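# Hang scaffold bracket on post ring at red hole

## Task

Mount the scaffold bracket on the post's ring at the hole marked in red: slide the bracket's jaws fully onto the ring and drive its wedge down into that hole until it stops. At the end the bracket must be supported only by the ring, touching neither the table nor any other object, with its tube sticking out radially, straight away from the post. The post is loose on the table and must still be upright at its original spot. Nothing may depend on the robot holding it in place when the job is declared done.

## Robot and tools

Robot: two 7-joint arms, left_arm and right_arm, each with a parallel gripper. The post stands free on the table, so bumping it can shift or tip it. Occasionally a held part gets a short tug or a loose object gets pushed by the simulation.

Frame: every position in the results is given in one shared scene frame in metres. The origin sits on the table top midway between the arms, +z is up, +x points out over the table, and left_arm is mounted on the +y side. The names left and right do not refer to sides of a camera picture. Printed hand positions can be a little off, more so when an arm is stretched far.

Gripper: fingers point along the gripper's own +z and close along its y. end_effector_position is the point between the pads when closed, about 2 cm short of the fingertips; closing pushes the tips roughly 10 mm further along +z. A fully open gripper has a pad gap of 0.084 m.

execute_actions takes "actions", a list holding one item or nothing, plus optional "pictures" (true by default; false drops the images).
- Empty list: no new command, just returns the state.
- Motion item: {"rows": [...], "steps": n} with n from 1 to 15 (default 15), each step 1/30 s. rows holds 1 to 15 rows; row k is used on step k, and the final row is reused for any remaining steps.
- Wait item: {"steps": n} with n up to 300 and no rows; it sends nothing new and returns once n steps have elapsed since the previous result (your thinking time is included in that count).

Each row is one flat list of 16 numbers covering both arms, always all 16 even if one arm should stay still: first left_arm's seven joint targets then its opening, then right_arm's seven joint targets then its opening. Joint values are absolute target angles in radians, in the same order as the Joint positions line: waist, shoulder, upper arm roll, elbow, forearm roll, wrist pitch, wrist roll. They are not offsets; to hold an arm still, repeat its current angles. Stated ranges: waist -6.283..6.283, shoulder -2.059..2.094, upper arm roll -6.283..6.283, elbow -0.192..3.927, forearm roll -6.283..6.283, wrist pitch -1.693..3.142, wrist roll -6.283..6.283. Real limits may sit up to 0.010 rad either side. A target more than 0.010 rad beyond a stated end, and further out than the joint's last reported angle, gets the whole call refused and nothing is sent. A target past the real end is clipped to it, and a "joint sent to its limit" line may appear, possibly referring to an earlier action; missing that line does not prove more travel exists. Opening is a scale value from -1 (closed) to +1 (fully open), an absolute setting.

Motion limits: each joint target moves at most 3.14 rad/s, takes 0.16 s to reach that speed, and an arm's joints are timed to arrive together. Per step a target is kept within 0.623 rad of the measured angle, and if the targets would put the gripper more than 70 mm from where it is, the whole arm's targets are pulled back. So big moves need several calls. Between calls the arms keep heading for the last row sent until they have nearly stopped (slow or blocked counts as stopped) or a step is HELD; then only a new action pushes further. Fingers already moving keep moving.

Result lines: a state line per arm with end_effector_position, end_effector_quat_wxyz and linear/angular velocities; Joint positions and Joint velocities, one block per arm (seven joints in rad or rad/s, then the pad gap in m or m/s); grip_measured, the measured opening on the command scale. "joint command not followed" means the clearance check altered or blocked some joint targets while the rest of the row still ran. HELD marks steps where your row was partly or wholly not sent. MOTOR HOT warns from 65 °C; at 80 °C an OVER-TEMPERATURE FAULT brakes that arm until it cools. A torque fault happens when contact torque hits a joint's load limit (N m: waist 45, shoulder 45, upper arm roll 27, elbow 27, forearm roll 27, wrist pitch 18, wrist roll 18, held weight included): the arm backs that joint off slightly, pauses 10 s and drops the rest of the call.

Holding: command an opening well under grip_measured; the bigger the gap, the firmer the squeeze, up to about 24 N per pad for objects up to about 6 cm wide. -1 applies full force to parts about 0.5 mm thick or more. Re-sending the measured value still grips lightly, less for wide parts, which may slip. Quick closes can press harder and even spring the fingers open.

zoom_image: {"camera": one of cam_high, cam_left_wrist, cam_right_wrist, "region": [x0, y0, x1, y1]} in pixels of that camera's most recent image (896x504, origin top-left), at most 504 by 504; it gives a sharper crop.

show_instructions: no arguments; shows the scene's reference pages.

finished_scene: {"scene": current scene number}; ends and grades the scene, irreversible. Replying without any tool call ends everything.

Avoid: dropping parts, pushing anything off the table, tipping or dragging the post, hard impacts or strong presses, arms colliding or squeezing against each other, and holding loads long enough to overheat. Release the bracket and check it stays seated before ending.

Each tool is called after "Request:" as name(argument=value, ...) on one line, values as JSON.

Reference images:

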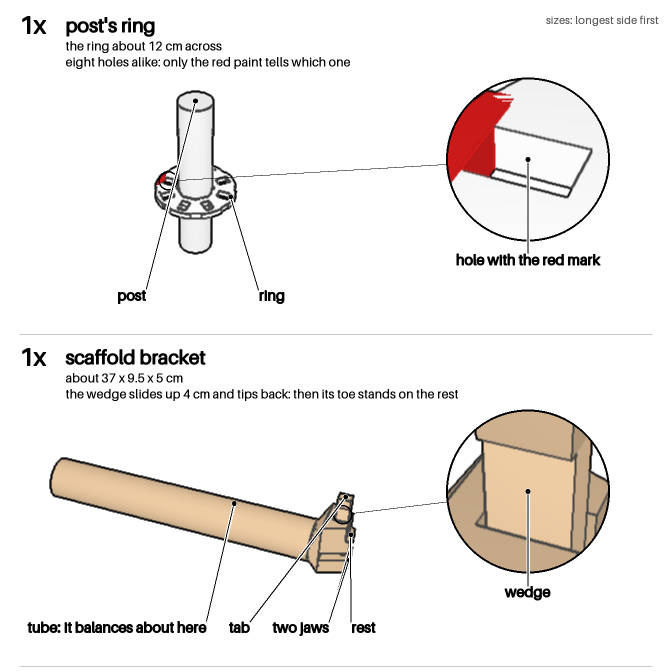

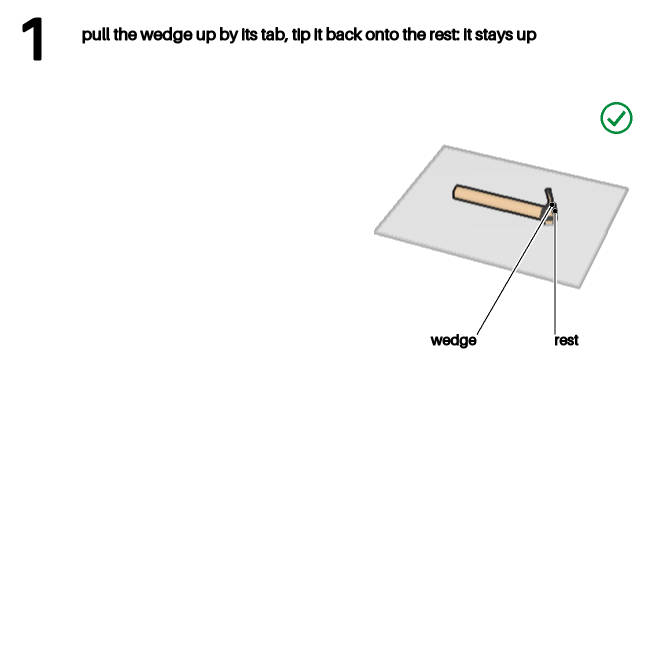

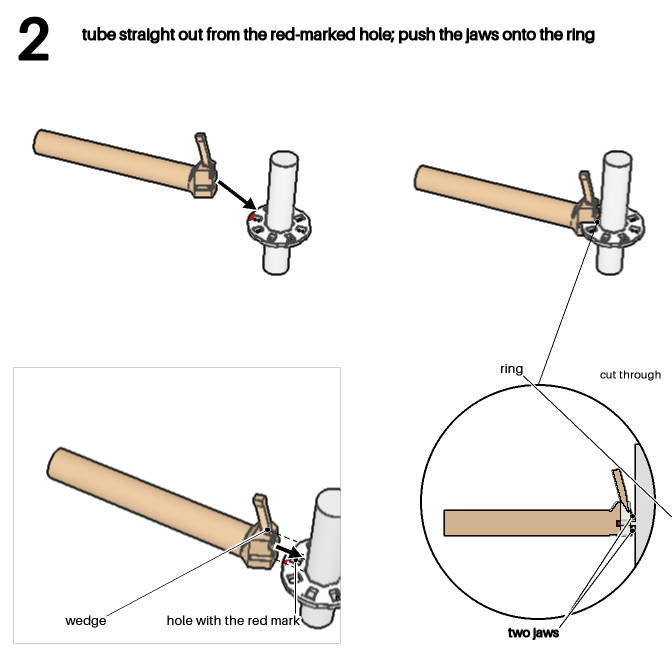

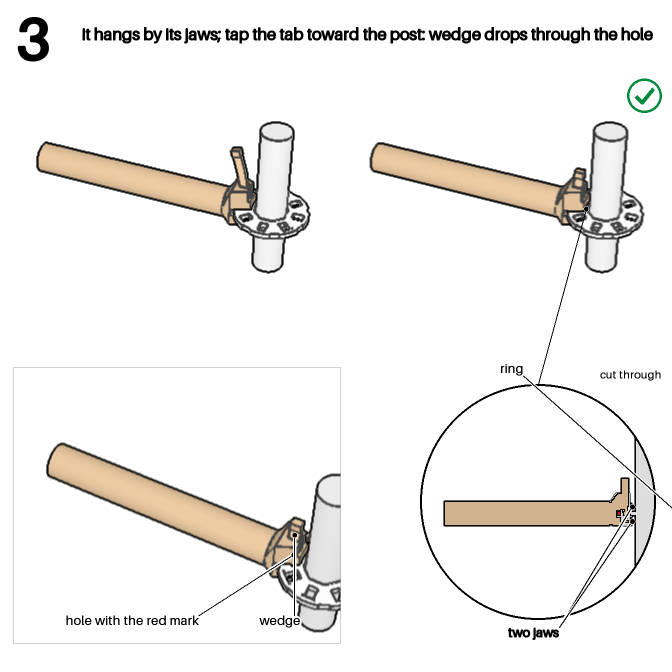

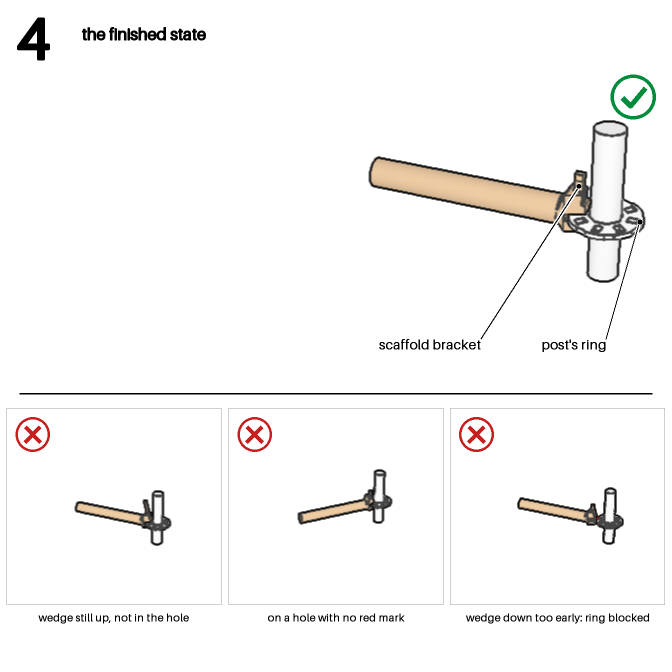

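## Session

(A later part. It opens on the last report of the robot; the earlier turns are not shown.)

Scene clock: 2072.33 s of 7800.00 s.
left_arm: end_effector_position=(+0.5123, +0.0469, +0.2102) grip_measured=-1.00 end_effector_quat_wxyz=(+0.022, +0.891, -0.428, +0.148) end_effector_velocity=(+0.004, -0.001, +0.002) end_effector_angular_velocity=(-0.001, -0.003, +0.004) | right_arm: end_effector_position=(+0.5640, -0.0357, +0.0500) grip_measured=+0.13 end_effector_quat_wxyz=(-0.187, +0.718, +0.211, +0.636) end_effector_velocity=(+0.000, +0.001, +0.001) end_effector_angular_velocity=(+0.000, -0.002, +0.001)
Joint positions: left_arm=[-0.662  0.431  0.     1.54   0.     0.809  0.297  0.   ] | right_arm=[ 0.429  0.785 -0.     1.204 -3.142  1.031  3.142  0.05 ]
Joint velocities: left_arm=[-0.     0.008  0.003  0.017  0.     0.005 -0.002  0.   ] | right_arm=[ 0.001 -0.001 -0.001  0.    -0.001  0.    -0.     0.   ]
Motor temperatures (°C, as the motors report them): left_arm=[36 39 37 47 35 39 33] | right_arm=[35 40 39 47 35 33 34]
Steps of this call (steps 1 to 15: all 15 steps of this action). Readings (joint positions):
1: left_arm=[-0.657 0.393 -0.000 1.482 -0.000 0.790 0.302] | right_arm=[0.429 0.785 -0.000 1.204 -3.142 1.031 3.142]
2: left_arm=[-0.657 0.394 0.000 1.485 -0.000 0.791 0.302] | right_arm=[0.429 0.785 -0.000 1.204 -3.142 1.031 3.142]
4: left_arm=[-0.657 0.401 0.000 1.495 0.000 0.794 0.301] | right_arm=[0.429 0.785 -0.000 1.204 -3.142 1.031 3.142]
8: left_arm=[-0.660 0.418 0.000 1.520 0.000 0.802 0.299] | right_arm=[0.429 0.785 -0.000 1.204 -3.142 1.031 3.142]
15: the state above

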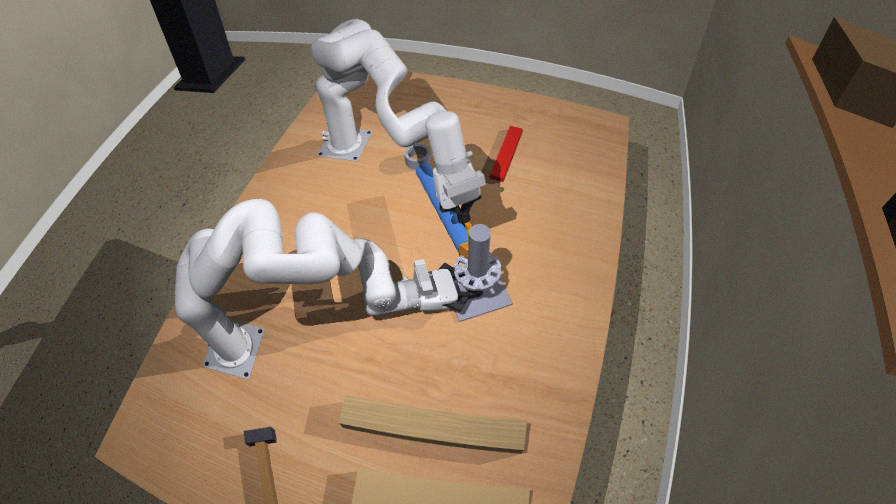

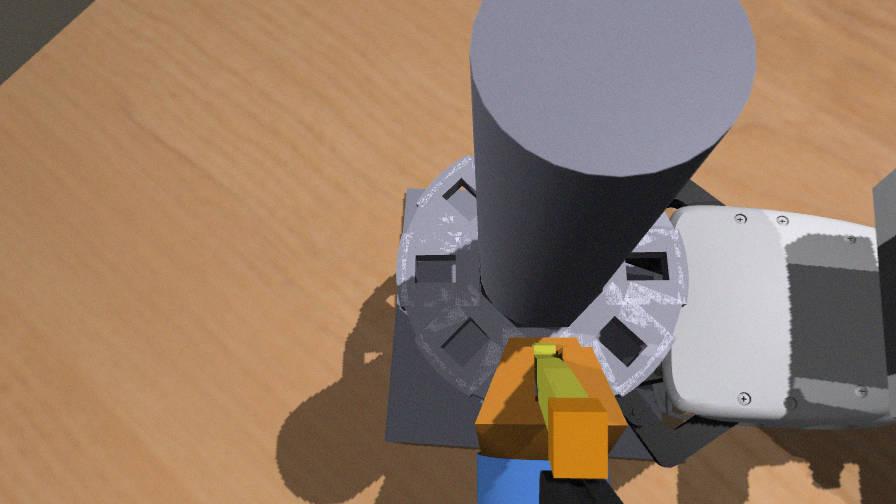

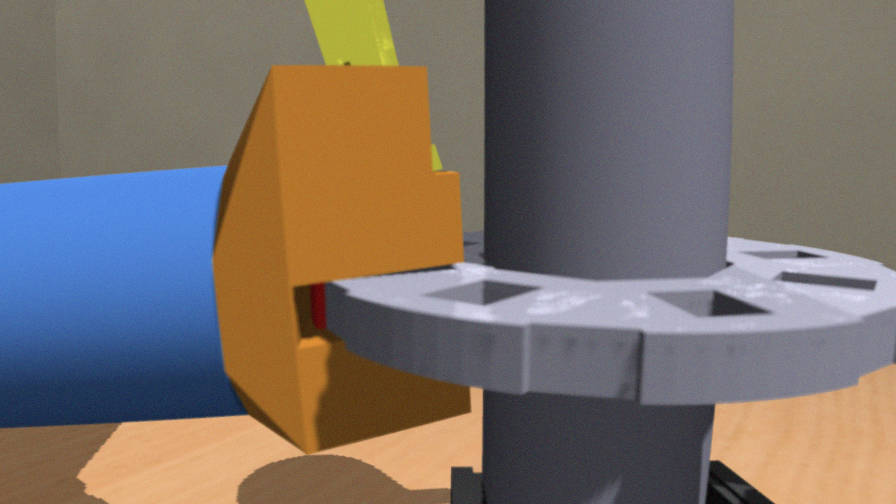

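Request:
execute_actions(actions=[{"rows": [
[-0.6624,0.4363,0,1.5479,0,0.8116,0.2966,-1, 0.4289,0.7853,0,1.2042,-3.1416,1.0311,3.1416,-0.1],
[-0.6630,0.4408,0,1.5546,0,0.8138,0.2960,-1, 0.4289,0.7853,0,1.2042,-3.1416,1.0311,3.1416,-0.1],
[-0.6636,0.4453,0,1.5613,0,0.8160,0.2954,-1, 0.4289,0.7853,0,1.2042,-3.1416,1.0311,3.1416,-0.1],
[-0.6642,0.4498,0,1.5680,0,0.8182,0.2948,-1, 0.4289,0.7853,0,1.2042,-3.1416,1.0311,3.1416,-0.1],
[-0.6648,0.4542,0,1.5747,0,0.8205,0.2942,-1, 0.4289,0.7853,0,1.2042,-3.1416,1.0311,3.1416,-0.1],
[-0.6654,0.4587,0,1.5814,0,0.8227,0.2936,-1, 0.4289,0.7853,0,1.2042,-3.1416,1.0311,3.1416,-0.1],
[-0.6660,0.4632,0,1.5881,0,0.8249,0.2930,-1, 0.4289,0.7853,0,1.2042,-3.1416,1.0311,3.1416,-0.1],
[-0.6665,0.4676,0,1.5948,0,0.8272,0.2925,-1, 0.4289,0.7853,0,1.2042,-3.1416,1.0311,3.1416,-0.1],
[-0.6671,0.4719,0,1.6014,0,0.8295,0.2919,-1, 0.4289,0.7853,0,1.2042,-3.1416,1.0311,3.1416,-0.1],
[-0.6676,0.4763,0,1.6081,0,0.8318,0.2914,-1, 0.4289,0.7853,0,1.2042,-3.1416,1.0311,3.1416,-0.1],
[-0.6682,0.4806,0,1.6147,0,0.8341,0.2908,-1, 0.4289,0.7853,0,1.2042,-3.1416,1.0311,3.1416,-0.1],
[-0.6687,0.4850,0,1.6214,0,0.8364,0.2903,-1, 0.4289,0.7853,0,1.2042,-3.1416,1.0311,3.1416,-0.1],
[-0.6692,0.4893,0,1.6280,0,0.8387,0.2898,-1, 0.4289,0.7853,0,1.2042,-3.1416,1.0311,3.1416,-0.1],
[-0.6698,0.4937,0,1.6347,0,0.8410,0.2892,-1, 0.4289,0.7853,0,1.2042,-3.1416,1.0311,3.1416,-0.1],
[-0.6703,0.4980,0,1.6413,0,0.8433,0.2887,-1, 0.4289,0.7853,0,1.2042,-3.1416,1.0311,3.1416,-0.1]
], "steps": 15}], pictures=false)

Request:
execute_actions(actions=[{"steps": 12}])

Scene clock: 2094.40 s of 7800.00 s.
left_arm: end_effector_position=(+0.5220, +0.0346, +0.2101) grip_measured=-1.00 end_effector_quat_wxyz=(+0.023, +0.891, -0.428, +0.148) end_effector_velocity=(+0.024, -0.031, +0.002) end_effector_angular_velocity=(-0.008, -0.001, -0.002) | right_arm: end_effector_position=(+0.5640, -0.0357, +0.0500) grip_measured=+0.13 end_effector_quat_wxyz=(-0.187, +0.718, +0.211, +0.636) end_effector_velocity=(-0.000, +0.000, -0.000) end_effector_angular_velocity=(-0.000, +0.000, +0.002)
Joint positions: left_arm=[-0.669  0.484 -0.     1.62  -0.     0.836  0.29   0.   ] | right_arm=[ 0.429  0.785 -0.     1.204 -3.142  1.031  3.142  0.05 ]
Joint velocities: left_arm=[-0.016  0.13  -0.001  0.201 -0.001  0.067 -0.016  0.   ] | right_arm=[ 0.     0.001  0.     0.    -0.002 -0.     0.    -0.   ]
Motor temperatures (°C, as the motors report them): left_arm=[36 39 37 47 35 39 33] | right_arm=[35 40 39 47 35 33 34]
Steps of this call (steps 1 to 15: the robot went on to your last target; steps 16 to 90: nothing new was sent; then 18.57 s passed at rest; steps 91 to 105: all 15 steps of this action). Readings (joint positions):
91: left_arm=[-0.662 0.432 0.000 1.541 0.000 0.809 0.297] | right_arm=[0.429 0.785 -0.000 1.204 -3.142 1.031 3.142]
92: left_arm=[-0.662 0.433 0.000 1.543 -0.000 0.810 0.297] | right_arm=[0.429 0.785 -0.000 1.204 -3.142 1.031 3.142]
94: left_arm=[-0.663 0.438 0.000 1.551 0.000 0.813 0.296] | right_arm=[0.429 0.785 -0.000 1.204 -3.142 1.031 3.142]
98: left_arm=[-0.665 0.454 0.000 1.574 0.000 0.820 0.294] | right_arm=[0.429 0.785 -0.000 1.204 -3.142 1.031 3.142]
105: the state above

Scene clock: 2094.80 s of 7800.00 s.
left_arm: end_effector_position=(+0.5245, +0.0316, +0.2101) grip_measured=-1.00 end_effector_quat_wxyz=(+0.024, +0.891, -0.428, +0.148) end_effector_velocity=(+0.000, +0.000, -0.001) end_effector_angular_velocity=(+0.001, +0.001, +0.001) | right_arm: end_effector_position=(+0.5641, -0.0357, +0.0500) grip_measured=+0.13 end_effector_quat_wxyz=(-0.187, +0.718, +0.211, +0.636) end_effector_velocity=(+0.000, -0.001, +0.000) end_effector_angular_velocity=(-0.000, -0.000, -0.002)
Joint positions: left_arm=[-0.67   0.498  0.     1.641 -0.     0.843  0.289  0.   ] | right_arm=[ 0.429  0.786 -0.     1.205 -3.142  1.031  3.142  0.05 ]
Joint velocities: left_arm=[0.    0.002 0.    0.001 0.    0.001 0.    0.   ] | right_arm=[-0.001 -0.001  0.    -0.001  0.001  0.    -0.001 -0.   ]
Motor temperatures (°C, as the motors report them): left_arm=[36 39 37 47 35 39 33] | right_arm=[35 40 39 47 35 33 34]
Steps of this call (steps 1 to 12: the robot went on to your last target). Readings (joint positions):
1: left_arm=[-0.669 0.488 -0.000 1.627 -0.000 0.838 0.290] | right_arm=[0.429 0.785 -0.000 1.204 -3.142 1.031 3.142]
2: left_arm=[-0.670 0.492 -0.000 1.632 -0.000 0.840 0.290] | right_arm=[0.429 0.786 -0.000 1.205 -3.142 1.031 3.142]
4: left_arm=[-0.670 0.495 -0.000 1.637 -0.000 0.842 0.289] | right_arm=[0.429 0.786 -0.000 1.205 -3.142 1.031 3.142]
8: left_arm=[-0.670 0.497 0.000 1.640 -0.000 0.843 0.289] | right_arm=[0.429 0.786 -0.000 1.205 -3.142 1.031 3.142]
12: the state above

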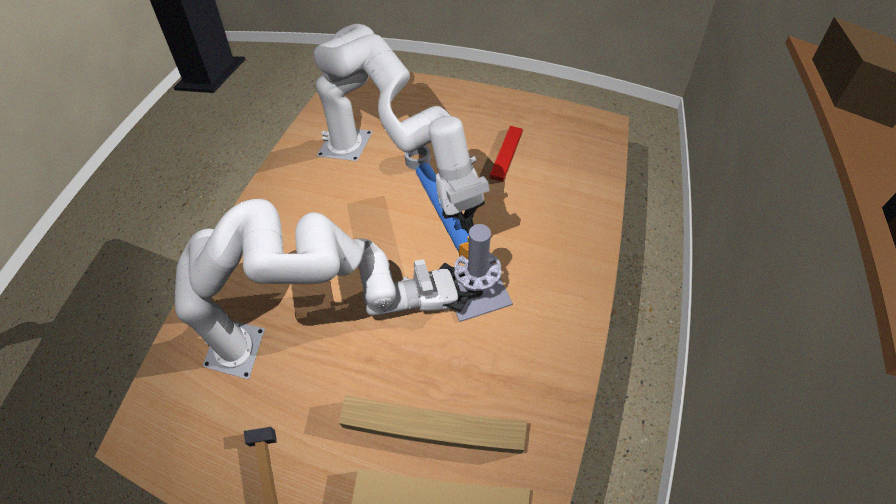

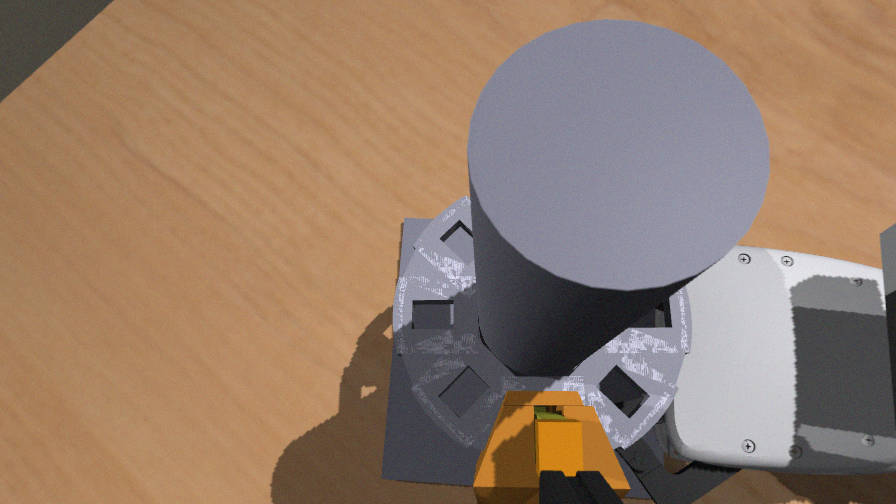

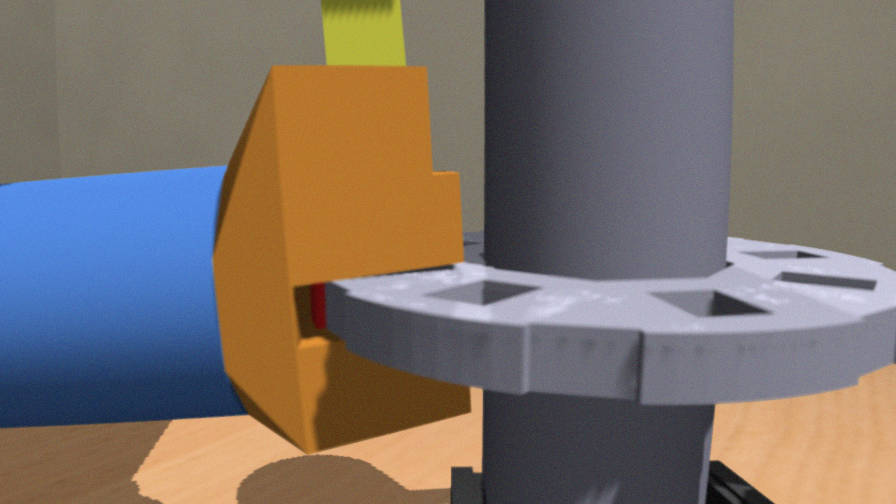

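Request:
execute_actions(actions=[{"rows": [
[-0.6707,0.5055,0,1.6558,0,0.8543,0.2883,-1, 0.4289,0.7853,0,1.2042,-3.1416,1.0311,3.1416,-0.1],
[-0.6713,0.5168,0,1.6775,0,0.8707,0.2877,-1, 0.4289,0.7853,0,1.2042,-3.1416,1.0311,3.1416,-0.1],
[-0.6722,0.5318,0,1.7064,0,0.8926,0.2868,-1, 0.4289,0.7853,0,1.2042,-3.1416,1.0311,3.1416,-0.1],
[-0.6730,0.5469,0,1.7354,0,0.9145,0.2860,-1, 0.4289,0.7853,0,1.2042,-3.1416,1.0311,3.1416,-0.1],
[-0.6739,0.5619,0,1.7643,0,0.9364,0.2851,-1, 0.4289,0.7853,0,1.2042,-3.1416,1.0311,3.1416,-0.1],
[-0.6747,0.5770,0,1.7933,0,0.9583,0.2843,-1, 0.4289,0.7853,0,1.2042,-3.1416,1.0311,3.1416,-0.1],
[-0.6755,0.5920,0,1.8222,0,0.9802,0.2835,-1, 0.4289,0.7853,0,1.2042,-3.1416,1.0311,3.1416,-0.1],
[-0.6764,0.6071,0,1.8512,0,1.0021,0.2826,-1, 0.4289,0.7853,0,1.2042,-3.1416,1.0311,3.1416,-0.1],
[-0.6772,0.6221,0,1.8801,0,1.0240,0.2818,-1, 0.4289,0.7853,0,1.2042,-3.1416,1.0311,3.1416,-0.1],
[-0.6780,0.6372,0,1.9090,0,1.0459,0.2810,-1, 0.4289,0.7853,0,1.2042,-3.1416,1.0311,3.1416,-0.1],
[-0.6789,0.6522,0,1.9380,0,1.0678,0.2801,-1, 0.4289,0.7853,0,1.2042,-3.1416,1.0311,3.1416,-0.1],
[-0.6797,0.6672,0,1.9669,0,1.0897,0.2793,-1, 0.4289,0.7853,0,1.2042,-3.1416,1.0311,3.1416,-0.1],
[-0.6804,0.6785,0,1.9886,0,1.1061,0.2786,-1, 0.4289,0.7853,0,1.2042,-3.1416,1.0311,3.1416,-0.1],
[-0.6808,0.6861,0,2.0031,0,1.1171,0.2782,-1, 0.4289,0.7853,0,1.2042,-3.1416,1.0311,3.1416,-0.1]
], "steps": 15}], pictures=false)

Request:
execute_actions(actions=[{"steps": 15}])

Scene clock: 2155.70 s of 7800.00 s.
left_arm: end_effector_position=(+0.5392, +0.0138, +0.2170) grip_measured=-1.00 end_effector_quat_wxyz=(+0.018, +0.896, -0.430, +0.107) end_effector_velocity=(+0.022, -0.034, +0.012) end_effector_angular_velocity=(+0.107, +0.158, -0.001) | right_arm: end_effector_position=(+0.5640, -0.0357, +0.0500) grip_measured=+0.13 end_effector_quat_wxyz=(-0.187, +0.718, +0.211, +0.636) end_effector_velocity=(+0.000, +0.000, +0.000) end_effector_angular_velocity=(+0.000, -0.000, +0.001)
Joint positions: left_arm=[-0.679  0.655 -0.     1.943 -0.     1.071  0.28   0.   ] | right_arm=[ 0.429  0.785 -0.     1.204 -3.142  1.031  3.142  0.05 ]
Joint velocities: left_arm=[-0.021  0.372 -0.     0.71   0.     0.528 -0.021  0.   ] | right_arm=[-0.    -0.     0.     0.    -0.001 -0.     0.     0.   ]
Motor temperatures (°C, as the motors report them): left_arm=[36 40 37 47 35 39 33] | right_arm=[35 41 39 46 35 33 34]
Steps of this call (steps 1 to 30: the robot went on to your last target; steps 31 to 90: nothing new was sent; then 57.40 s passed at rest; steps 91 to 105: all 15 steps of this action). Readings (joint positions):
91: left_arm=[-0.670 0.498 0.000 1.641 -0.000 0.843 0.289] | right_arm=[0.429 0.785 -0.000 1.204 -3.142 1.031 3.142]
92: left_arm=[-0.670 0.500 0.000 1.644 -0.000 0.846 0.289] | right_arm=[0.429 0.785 -0.000 1.204 -3.142 1.031 3.142]
94: left_arm=[-0.671 0.510 0.000 1.665 0.000 0.862 0.288] | right_arm=[0.429 0.785 -0.000 1.204 -3.142 1.031 3.142]
98: left_arm=[-0.673 0.555 0.000 1.752 0.000 0.927 0.285] | right_arm=[0.429 0.785 -0.000 1.204 -3.142 1.031 3.142]
105: the state above

Scene clock: 2156.20 s of 7800.00 s.
left_arm: end_effector_position=(+0.5406, +0.0114, +0.2181) grip_measured=-1.00 end_effector_quat_wxyz=(+0.017, +0.897, -0.431, +0.098) end_effector_velocity=(-0.001, -0.000, -0.001) end_effector_angular_velocity=(+0.002, +0.002, -0.001) | right_arm: end_effector_position=(+0.5640, -0.0357, +0.0500) grip_measured=+0.13 end_effector_quat_wxyz=(-0.187, +0.718, +0.211, +0.636) end_effector_velocity=(+0.000, +0.001, +0.000) end_effector_angular_velocity=(+0.002, +0.000, +0.000)
Joint positions: left_arm=[-0.681  0.686  0.     2.003  0.     1.117  0.278  0.   ] | right_arm=[ 0.429  0.785 -0.     1.204 -3.142  1.031  3.142  0.05 ]
Joint velocities: left_arm=[-0.001  0.002  0.     0.001  0.     0.002  0.     0.   ] | right_arm=[ 0.    -0.     0.001  0.001  0.    -0.     0.001 -0.   ]
Motor temperatures (°C, as the motors report them): left_arm=[36 40 37 47 35 39 33] | right_arm=[35 41 39 46 35 33 34]
Steps of this call (steps 1 to 15: the robot went on to your last target). Readings (joint positions):
1: left_arm=[-0.680 0.666 -0.000 1.963 -0.000 1.086 0.279] | right_arm=[0.429 0.785 -0.000 1.204 -3.142 1.031 3.142]
2: left_arm=[-0.680 0.673 -0.000 1.977 -0.000 1.096 0.279] | right_arm=[0.429 0.785 -0.000 1.204 -3.142 1.031 3.142]
4: left_arm=[-0.681 0.680 -0.000 1.991 -0.000 1.107 0.279] | right_arm=[0.429 0.785 -0.000 1.204 -3.142 1.031 3.142]
8: left_arm=[-0.681 0.684 0.000 2.000 0.000 1.115 0.278] | right_arm=[0.429 0.785 -0.000 1.204 -3.142 1.031 3.142]
15: the state above

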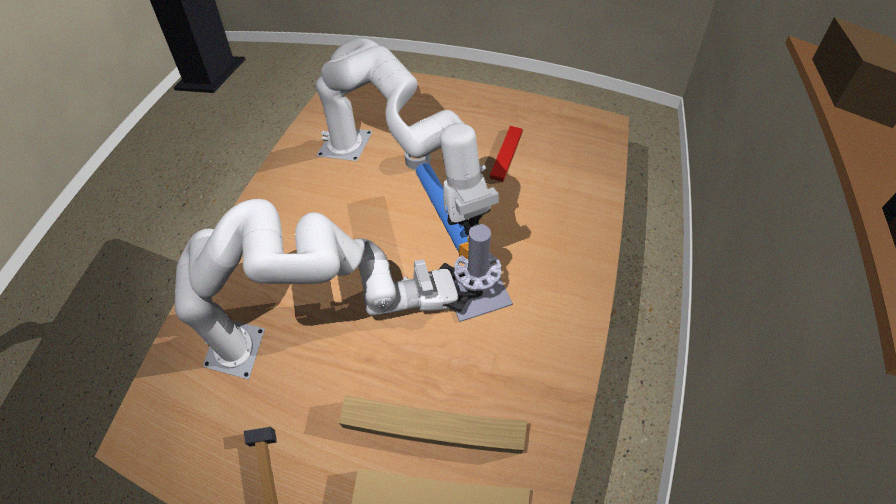

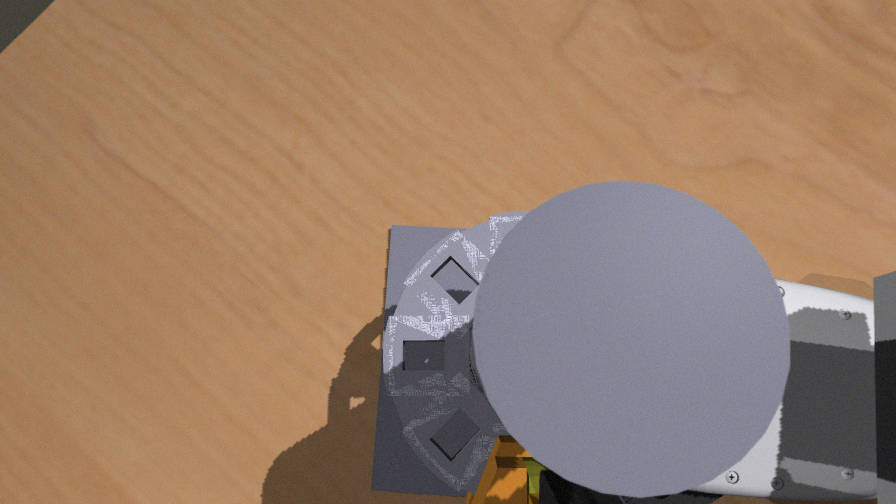

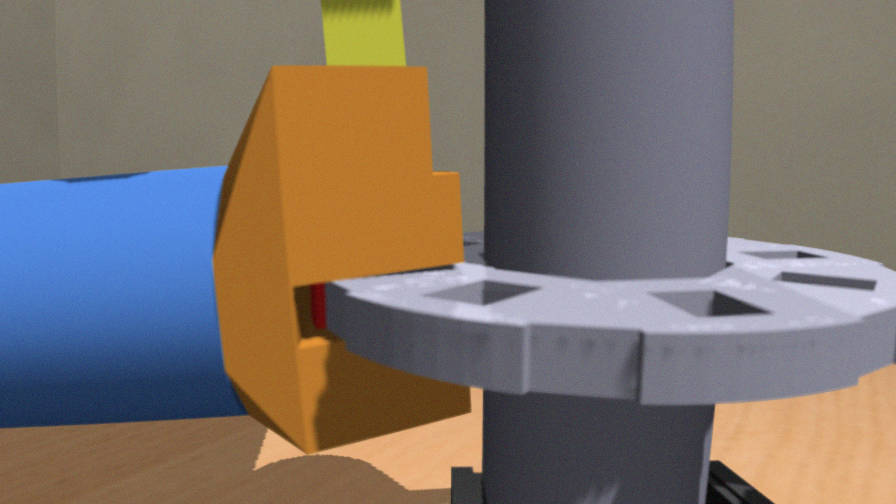

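Request:
execute_actions(actions=[{"rows": [
[-0.6808,0.6865,0,1.9996,0,1.1131,0.2782,-1, 0.4289,0.7853,0,1.2042,-3.1416,1.0311,3.1416,-0.1],
[-0.6808,0.6870,0,1.9960,0,1.1091,0.2782,-1, 0.4289,0.7853,0,1.2042,-3.1416,1.0311,3.1416,-0.1],
[-0.6808,0.6874,0,1.9925,0,1.1051,0.2782,-1, 0.4289,0.7853,0,1.2042,-3.1416,1.0311,3.1416,-0.1],
[-0.6808,0.6878,0,1.9890,0,1.1011,0.2782,-1, 0.4289,0.7853,0,1.2042,-3.1416,1.0311,3.1416,-0.1],
[-0.6808,0.6883,0,1.9854,0,1.0971,0.2782,-1, 0.4289,0.7853,0,1.2042,-3.1416,1.0311,3.1416,-0.1],
[-0.6808,0.6887,0,1.9819,0,1.0931,0.2782,-1, 0.4289,0.7853,0,1.2042,-3.1416,1.0311,3.1416,-0.1],
[-0.6808,0.6892,0,1.9783,0,1.0891,0.2782,-1, 0.4289,0.7853,0,1.2042,-3.1416,1.0311,3.1416,-0.1],
[-0.6808,0.6896,0,1.9748,0,1.0852,0.2782,-1, 0.4289,0.7853,0,1.2042,-3.1416,1.0311,3.1416,-0.1],
[-0.6808,0.6901,0,1.9713,0,1.0812,0.2782,-1, 0.4289,0.7853,0,1.2042,-3.1416,1.0311,3.1416,-0.1],
[-0.6808,0.6905,0,1.9677,0,1.0772,0.2782,-1, 0.4289,0.7853,0,1.2042,-3.1416,1.0311,3.1416,-0.1]
], "steps": 15}], pictures=false)

Request:
execute_actions(actions=[{"rows": [
[-0.6808,0.6906,0,1.9668,0,1.0761,0.2782,-1, 0.4289,0.7853,0,1.2042,-3.1416,1.0311,3.1416,-0.1],
[-0.6808,0.6908,0,1.9658,0,1.0751,0.2782,-1, 0.4289,0.7853,0,1.2042,-3.1416,1.0311,3.1416,-0.1],
[-0.6808,0.6909,0,1.9649,0,1.0740,0.2782,-1, 0.4289,0.7853,0,1.2042,-3.1416,1.0311,3.1416,-0.1],
[-0.6808,0.6910,0,1.9640,0,1.0729,0.2782,-1, 0.4289,0.7853,0,1.2042,-3.1416,1.0311,3.1416,-0.1],
[-0.6808,0.6911,0,1.9630,0,1.0719,0.2782,-1, 0.4289,0.7853,0,1.2042,-3.1416,1.0311,3.1416,-0.1],
[-0.6808,0.6913,0,1.9621,0,1.0708,0.2782,-1, 0.4289,0.7853,0,1.2042,-3.1416,1.0311,3.1416,-0.1],
[-0.6808,0.6914,0,1.9611,0,1.0697,0.2782,-1, 0.4289,0.7853,0,1.2042,-3.1416,1.0311,3.1416,-0.1],
[-0.6808,0.6914,0,1.9607,0,1.0692,0.2782,-1, 0.4289,0.7853,0,1.2042,-3.1416,1.0311,3.1416,-0.1]
], "steps": 15}])

Scene clock: 2183.47 s of 7800.00 s.
left_arm: end_effector_position=(+0.5406, +0.0114, +0.2032) grip_measured=-1.00 end_effector_quat_wxyz=(+0.017, +0.897, -0.431, +0.098) end_effector_velocity=(+0.002, -0.002, +0.000) end_effector_angular_velocity=(-0.009, -0.012, -0.000) | right_arm: end_effector_position=(+0.5640, -0.0357, +0.0500) grip_measured=+0.13 end_effector_quat_wxyz=(-0.187, +0.718, +0.211, +0.636) end_effector_velocity=(+0.000, -0.000, +0.000) end_effector_angular_velocity=(+0.002, +0.001, -0.001)
Joint positions: left_arm=[-0.681  0.691  0.     1.969 -0.     1.079  0.278  0.   ] | right_arm=[ 0.429  0.785 -0.     1.204 -3.142  1.031  3.142  0.05 ]
Joint velocities: left_arm=[-0.001 -0.003 -0.    -0.009 -0.    -0.022 -0.001  0.   ] | right_arm=[-0.    -0.     0.     0.     0.001 -0.     0.001 -0.   ]
Motor temperatures (°C, as the motors report them): left_arm=[36 40 37 47 35 39 33] | right_arm=[35 41 39 46 35 33 34]
Steps of this call (steps 1 to 15: the robot went on to your last target; steps 16 to 90: nothing new was sent; then 23.77 s passed at rest; steps 91 to 105: all 15 steps of this action). Readings (joint positions):
91: left_arm=[-0.681 0.686 0.000 2.003 -0.000 1.117 0.278] | right_arm=[0.429 0.785 -0.000 1.204 -3.142 1.031 3.142]
92: left_arm=[-0.681 0.686 0.000 2.002 0.000 1.116 0.278] | right_arm=[0.429 0.785 -0.000 1.204 -3.142 1.031 3.142]
94: left_arm=[-0.681 0.686 -0.000 1.998 0.000 1.111 0.278] | right_arm=[0.429 0.785 -0.000 1.204 -3.142 1.031 3.142]
98: left_arm=[-0.681 0.688 -0.000 1.985 -0.000 1.097 0.278] | right_arm=[0.429 0.785 -0.000 1.204 -3.142 1.031 3.142]
105: the state above

Scene clock: 2183.97 s of 7800.00 s.
left_arm: end_effector_position=(+0.5408, +0.0112, +0.2005) grip_measured=-1.00 end_effector_quat_wxyz=(+0.017, +0.897, -0.431, +0.099) end_effector_velocity=(+0.000, -0.001, +0.001) end_effector_angular_velocity=(-0.002, -0.002, -0.001) | right_arm: end_effector_position=(+0.5640, -0.0357, +0.0500) grip_measured=+0.13 end_effector_quat_wxyz=(-0.187, +0.718, +0.211, +0.636) end_effector_velocity=(+0.000, +0.000, +0.000) end_effector_angular_velocity=(+0.001, +0.000, +0.001)
Joint positions: left_arm=[-0.681  0.691 -0.     1.961 -0.     1.069  0.278  0.   ] | right_arm=[ 0.429  0.785 -0.     1.204 -3.142  1.031  3.142  0.05 ]
Joint velocities: left_arm=[-0.    -0.001 -0.001 -0.     0.    -0.002  0.     0.   ] | right_arm=[-0.001 -0.001  0.    -0.    -0.001 -0.     0.001  0.   ]
Motor temperatures (°C, as the motors report them): left_arm=[36 40 37 47 35 39 33] | right_arm=[35 41 39 46 35 33 34]
Steps of this call (steps 1 to 15: all 15 steps of this action). Readings (joint positions):
1: left_arm=[-0.681 0.691 0.000 1.969 -0.000 1.078 0.278] | right_arm=[0.429 0.785 -0.000 1.204 -3.142 1.031 3.142]
2: left_arm=[-0.681 0.690 0.000 1.968 0.000 1.078 0.278] | right_arm=[0.429 0.785 -0.000 1.204 -3.142 1.031 3.142]
4: left_arm=[-0.681 0.690 -0.000 1.967 0.000 1.076 0.278] | right_arm=[0.429 0.785 -0.000 1.204 -3.142 1.031 3.142]
8: left_arm=[-0.681 0.691 -0.000 1.963 0.000 1.072 0.278] | right_arm=[0.429 0.785 -0.000 1.204 -3.142 1.031 3.142]
15: the state above

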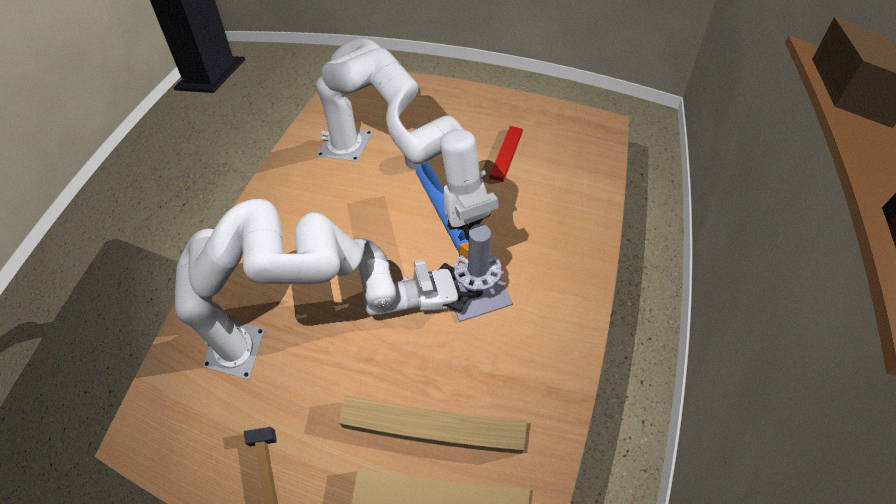

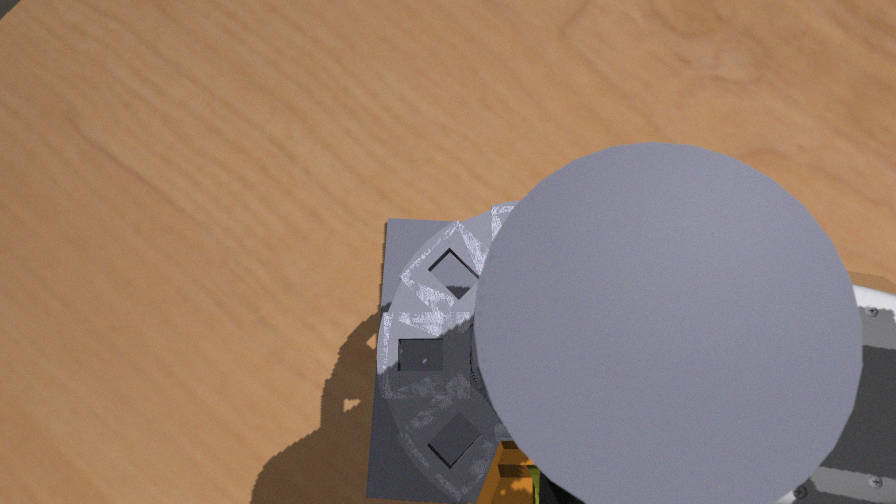

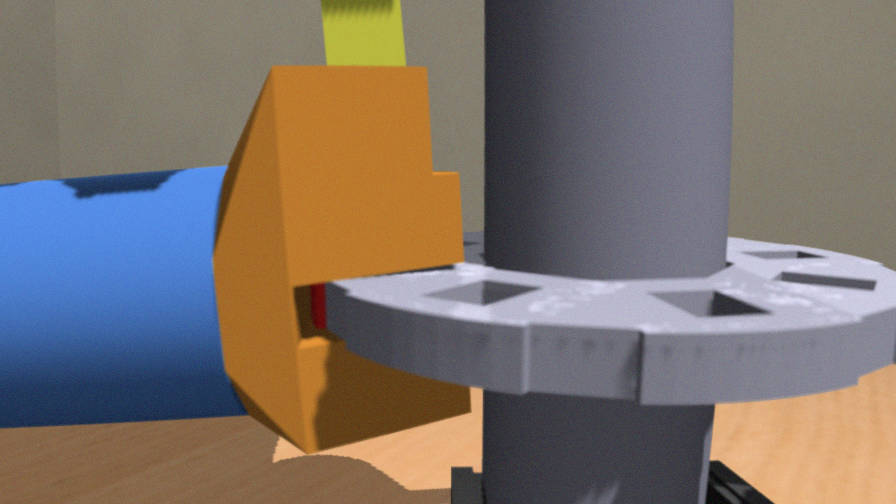

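Request:
execute_actions(actions=[{"rows": [
[-0.6808,0.6915,0,1.9598,0,1.0682,0.2782,-1, 0.4289,0.7853,0,1.2042,-3.1416,1.0311,3.1416,-0.1],
[-0.6808,0.6916,0,1.9589,0,1.0672,0.2782,-1, 0.4289,0.7853,0,1.2042,-3.1416,1.0311,3.1416,-0.1],
[-0.6808,0.6917,0,1.9580,0,1.0662,0.2782,-1, 0.4289,0.7853,0,1.2042,-3.1416,1.0311,3.1416,-0.1],
[-0.6808,0.6919,0,1.9571,0,1.0652,0.2782,-1, 0.4289,0.7853,0,1.2042,-3.1416,1.0311,3.1416,-0.1],
[-0.6808,0.6920,0,1.9562,0,1.0642,0.2782,-1, 0.4289,0.7853,0,1.2042,-3.1416,1.0311,3.1416,-0.1],
[-0.6808,0.6921,0,1.9553,0,1.0632,0.2782,-1, 0.4289,0.7853,0,1.2042,-3.1416,1.0311,3.1416,-0.1],
[-0.6808,0.6922,0,1.9544,0,1.0622,0.2782,-1, 0.4289,0.7853,0,1.2042,-3.1416,1.0311,3.1416,-0.1],
[-0.6808,0.6923,0,1.9536,0,1.0612,0.2782,-1, 0.4289,0.7853,0,1.2042,-3.1416,1.0311,3.1416,-0.1]
], "steps": 15}])

Scene clock: 2195.57 s of 7800.00 s.
left_arm: end_effector_position=(+0.5412, +0.0108, +0.1995) grip_measured=-1.00 end_effector_quat_wxyz=(+0.017, +0.897, -0.431, +0.100) end_effector_velocity=(-0.000, -0.000, -0.001) end_effector_angular_velocity=(+0.000, +0.001, -0.001) | right_arm: end_effector_position=(+0.5640, -0.0357, +0.0500) grip_measured=+0.13 end_effector_quat_wxyz=(-0.187, +0.718, +0.211, +0.636) end_effector_velocity=(+0.000, -0.001, -0.001) end_effector_angular_velocity=(+0.001, +0.002, -0.001)
Joint positions: left_arm=[-0.681  0.69  -0.     1.956 -0.     1.061  0.278  0.   ] | right_arm=[ 0.429  0.785 -0.     1.204 -3.142  1.031  3.142  0.05 ]
Joint velocities: left_arm=[-0.     0.001 -0.    -0.002 -0.    -0.003  0.     0.   ] | right_arm=[-0.001  0.001  0.    -0.    -0.    -0.     0.002 -0.   ]
Motor temperatures (°C, as the motors report them): left_arm=[36 40 37 47 35 39 33] | right_arm=[35 41 39 46 35 33 34]
Steps of this call (steps 1 to 15: the robot went on to your last target; steps 16 to 90: nothing new was sent; then 8.10 s passed at rest; steps 91 to 105: all 15 steps of this action). Readings (joint positions):
91: left_arm=[-0.681 0.691 -0.000 1.961 -0.000 1.069 0.278] | right_arm=[0.429 0.785 -0.000 1.204 -3.142 1.031 3.142]
92: left_arm=[-0.681 0.691 -0.000 1.960 -0.000 1.069 0.278] | right_arm=[0.429 0.785 -0.000 1.204 -3.142 1.031 3.142]
94: left_arm=[-0.681 0.691 -0.000 1.960 -0.000 1.068 0.278] | right_arm=[0.429 0.785 -0.000 1.204 -3.142 1.031 3.142]
98: left_arm=[-0.681 0.691 -0.000 1.957 -0.000 1.064 0.278] | right_arm=[0.429 0.785 -0.000 1.204 -3.142 1.031 3.142]
105: the state above

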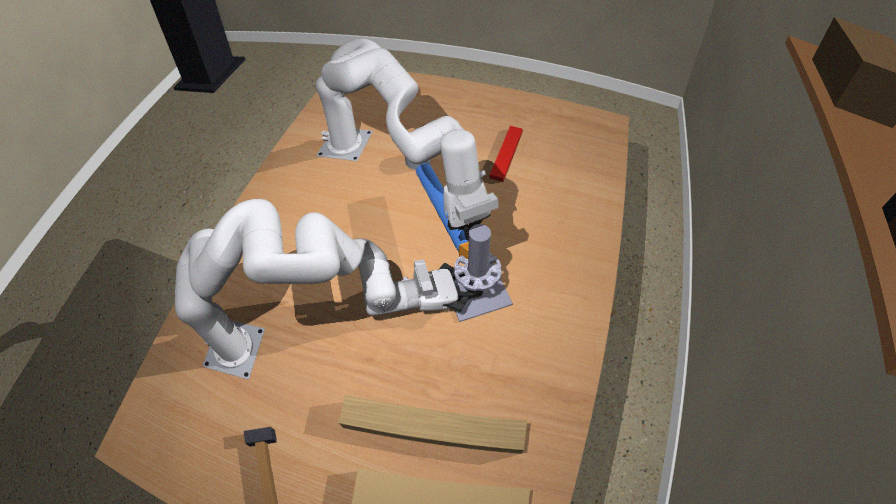

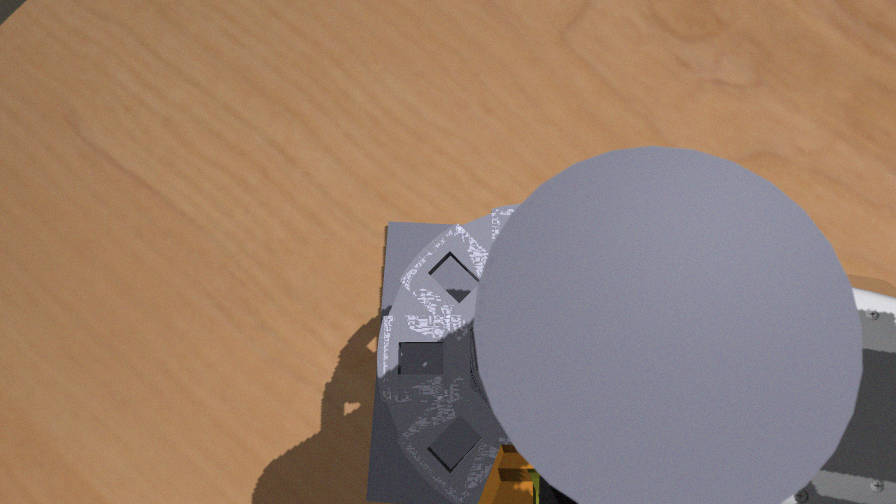

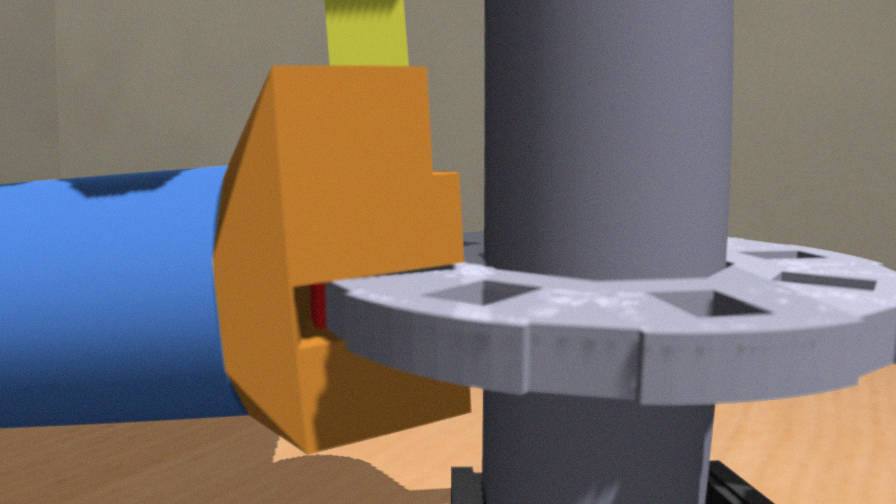

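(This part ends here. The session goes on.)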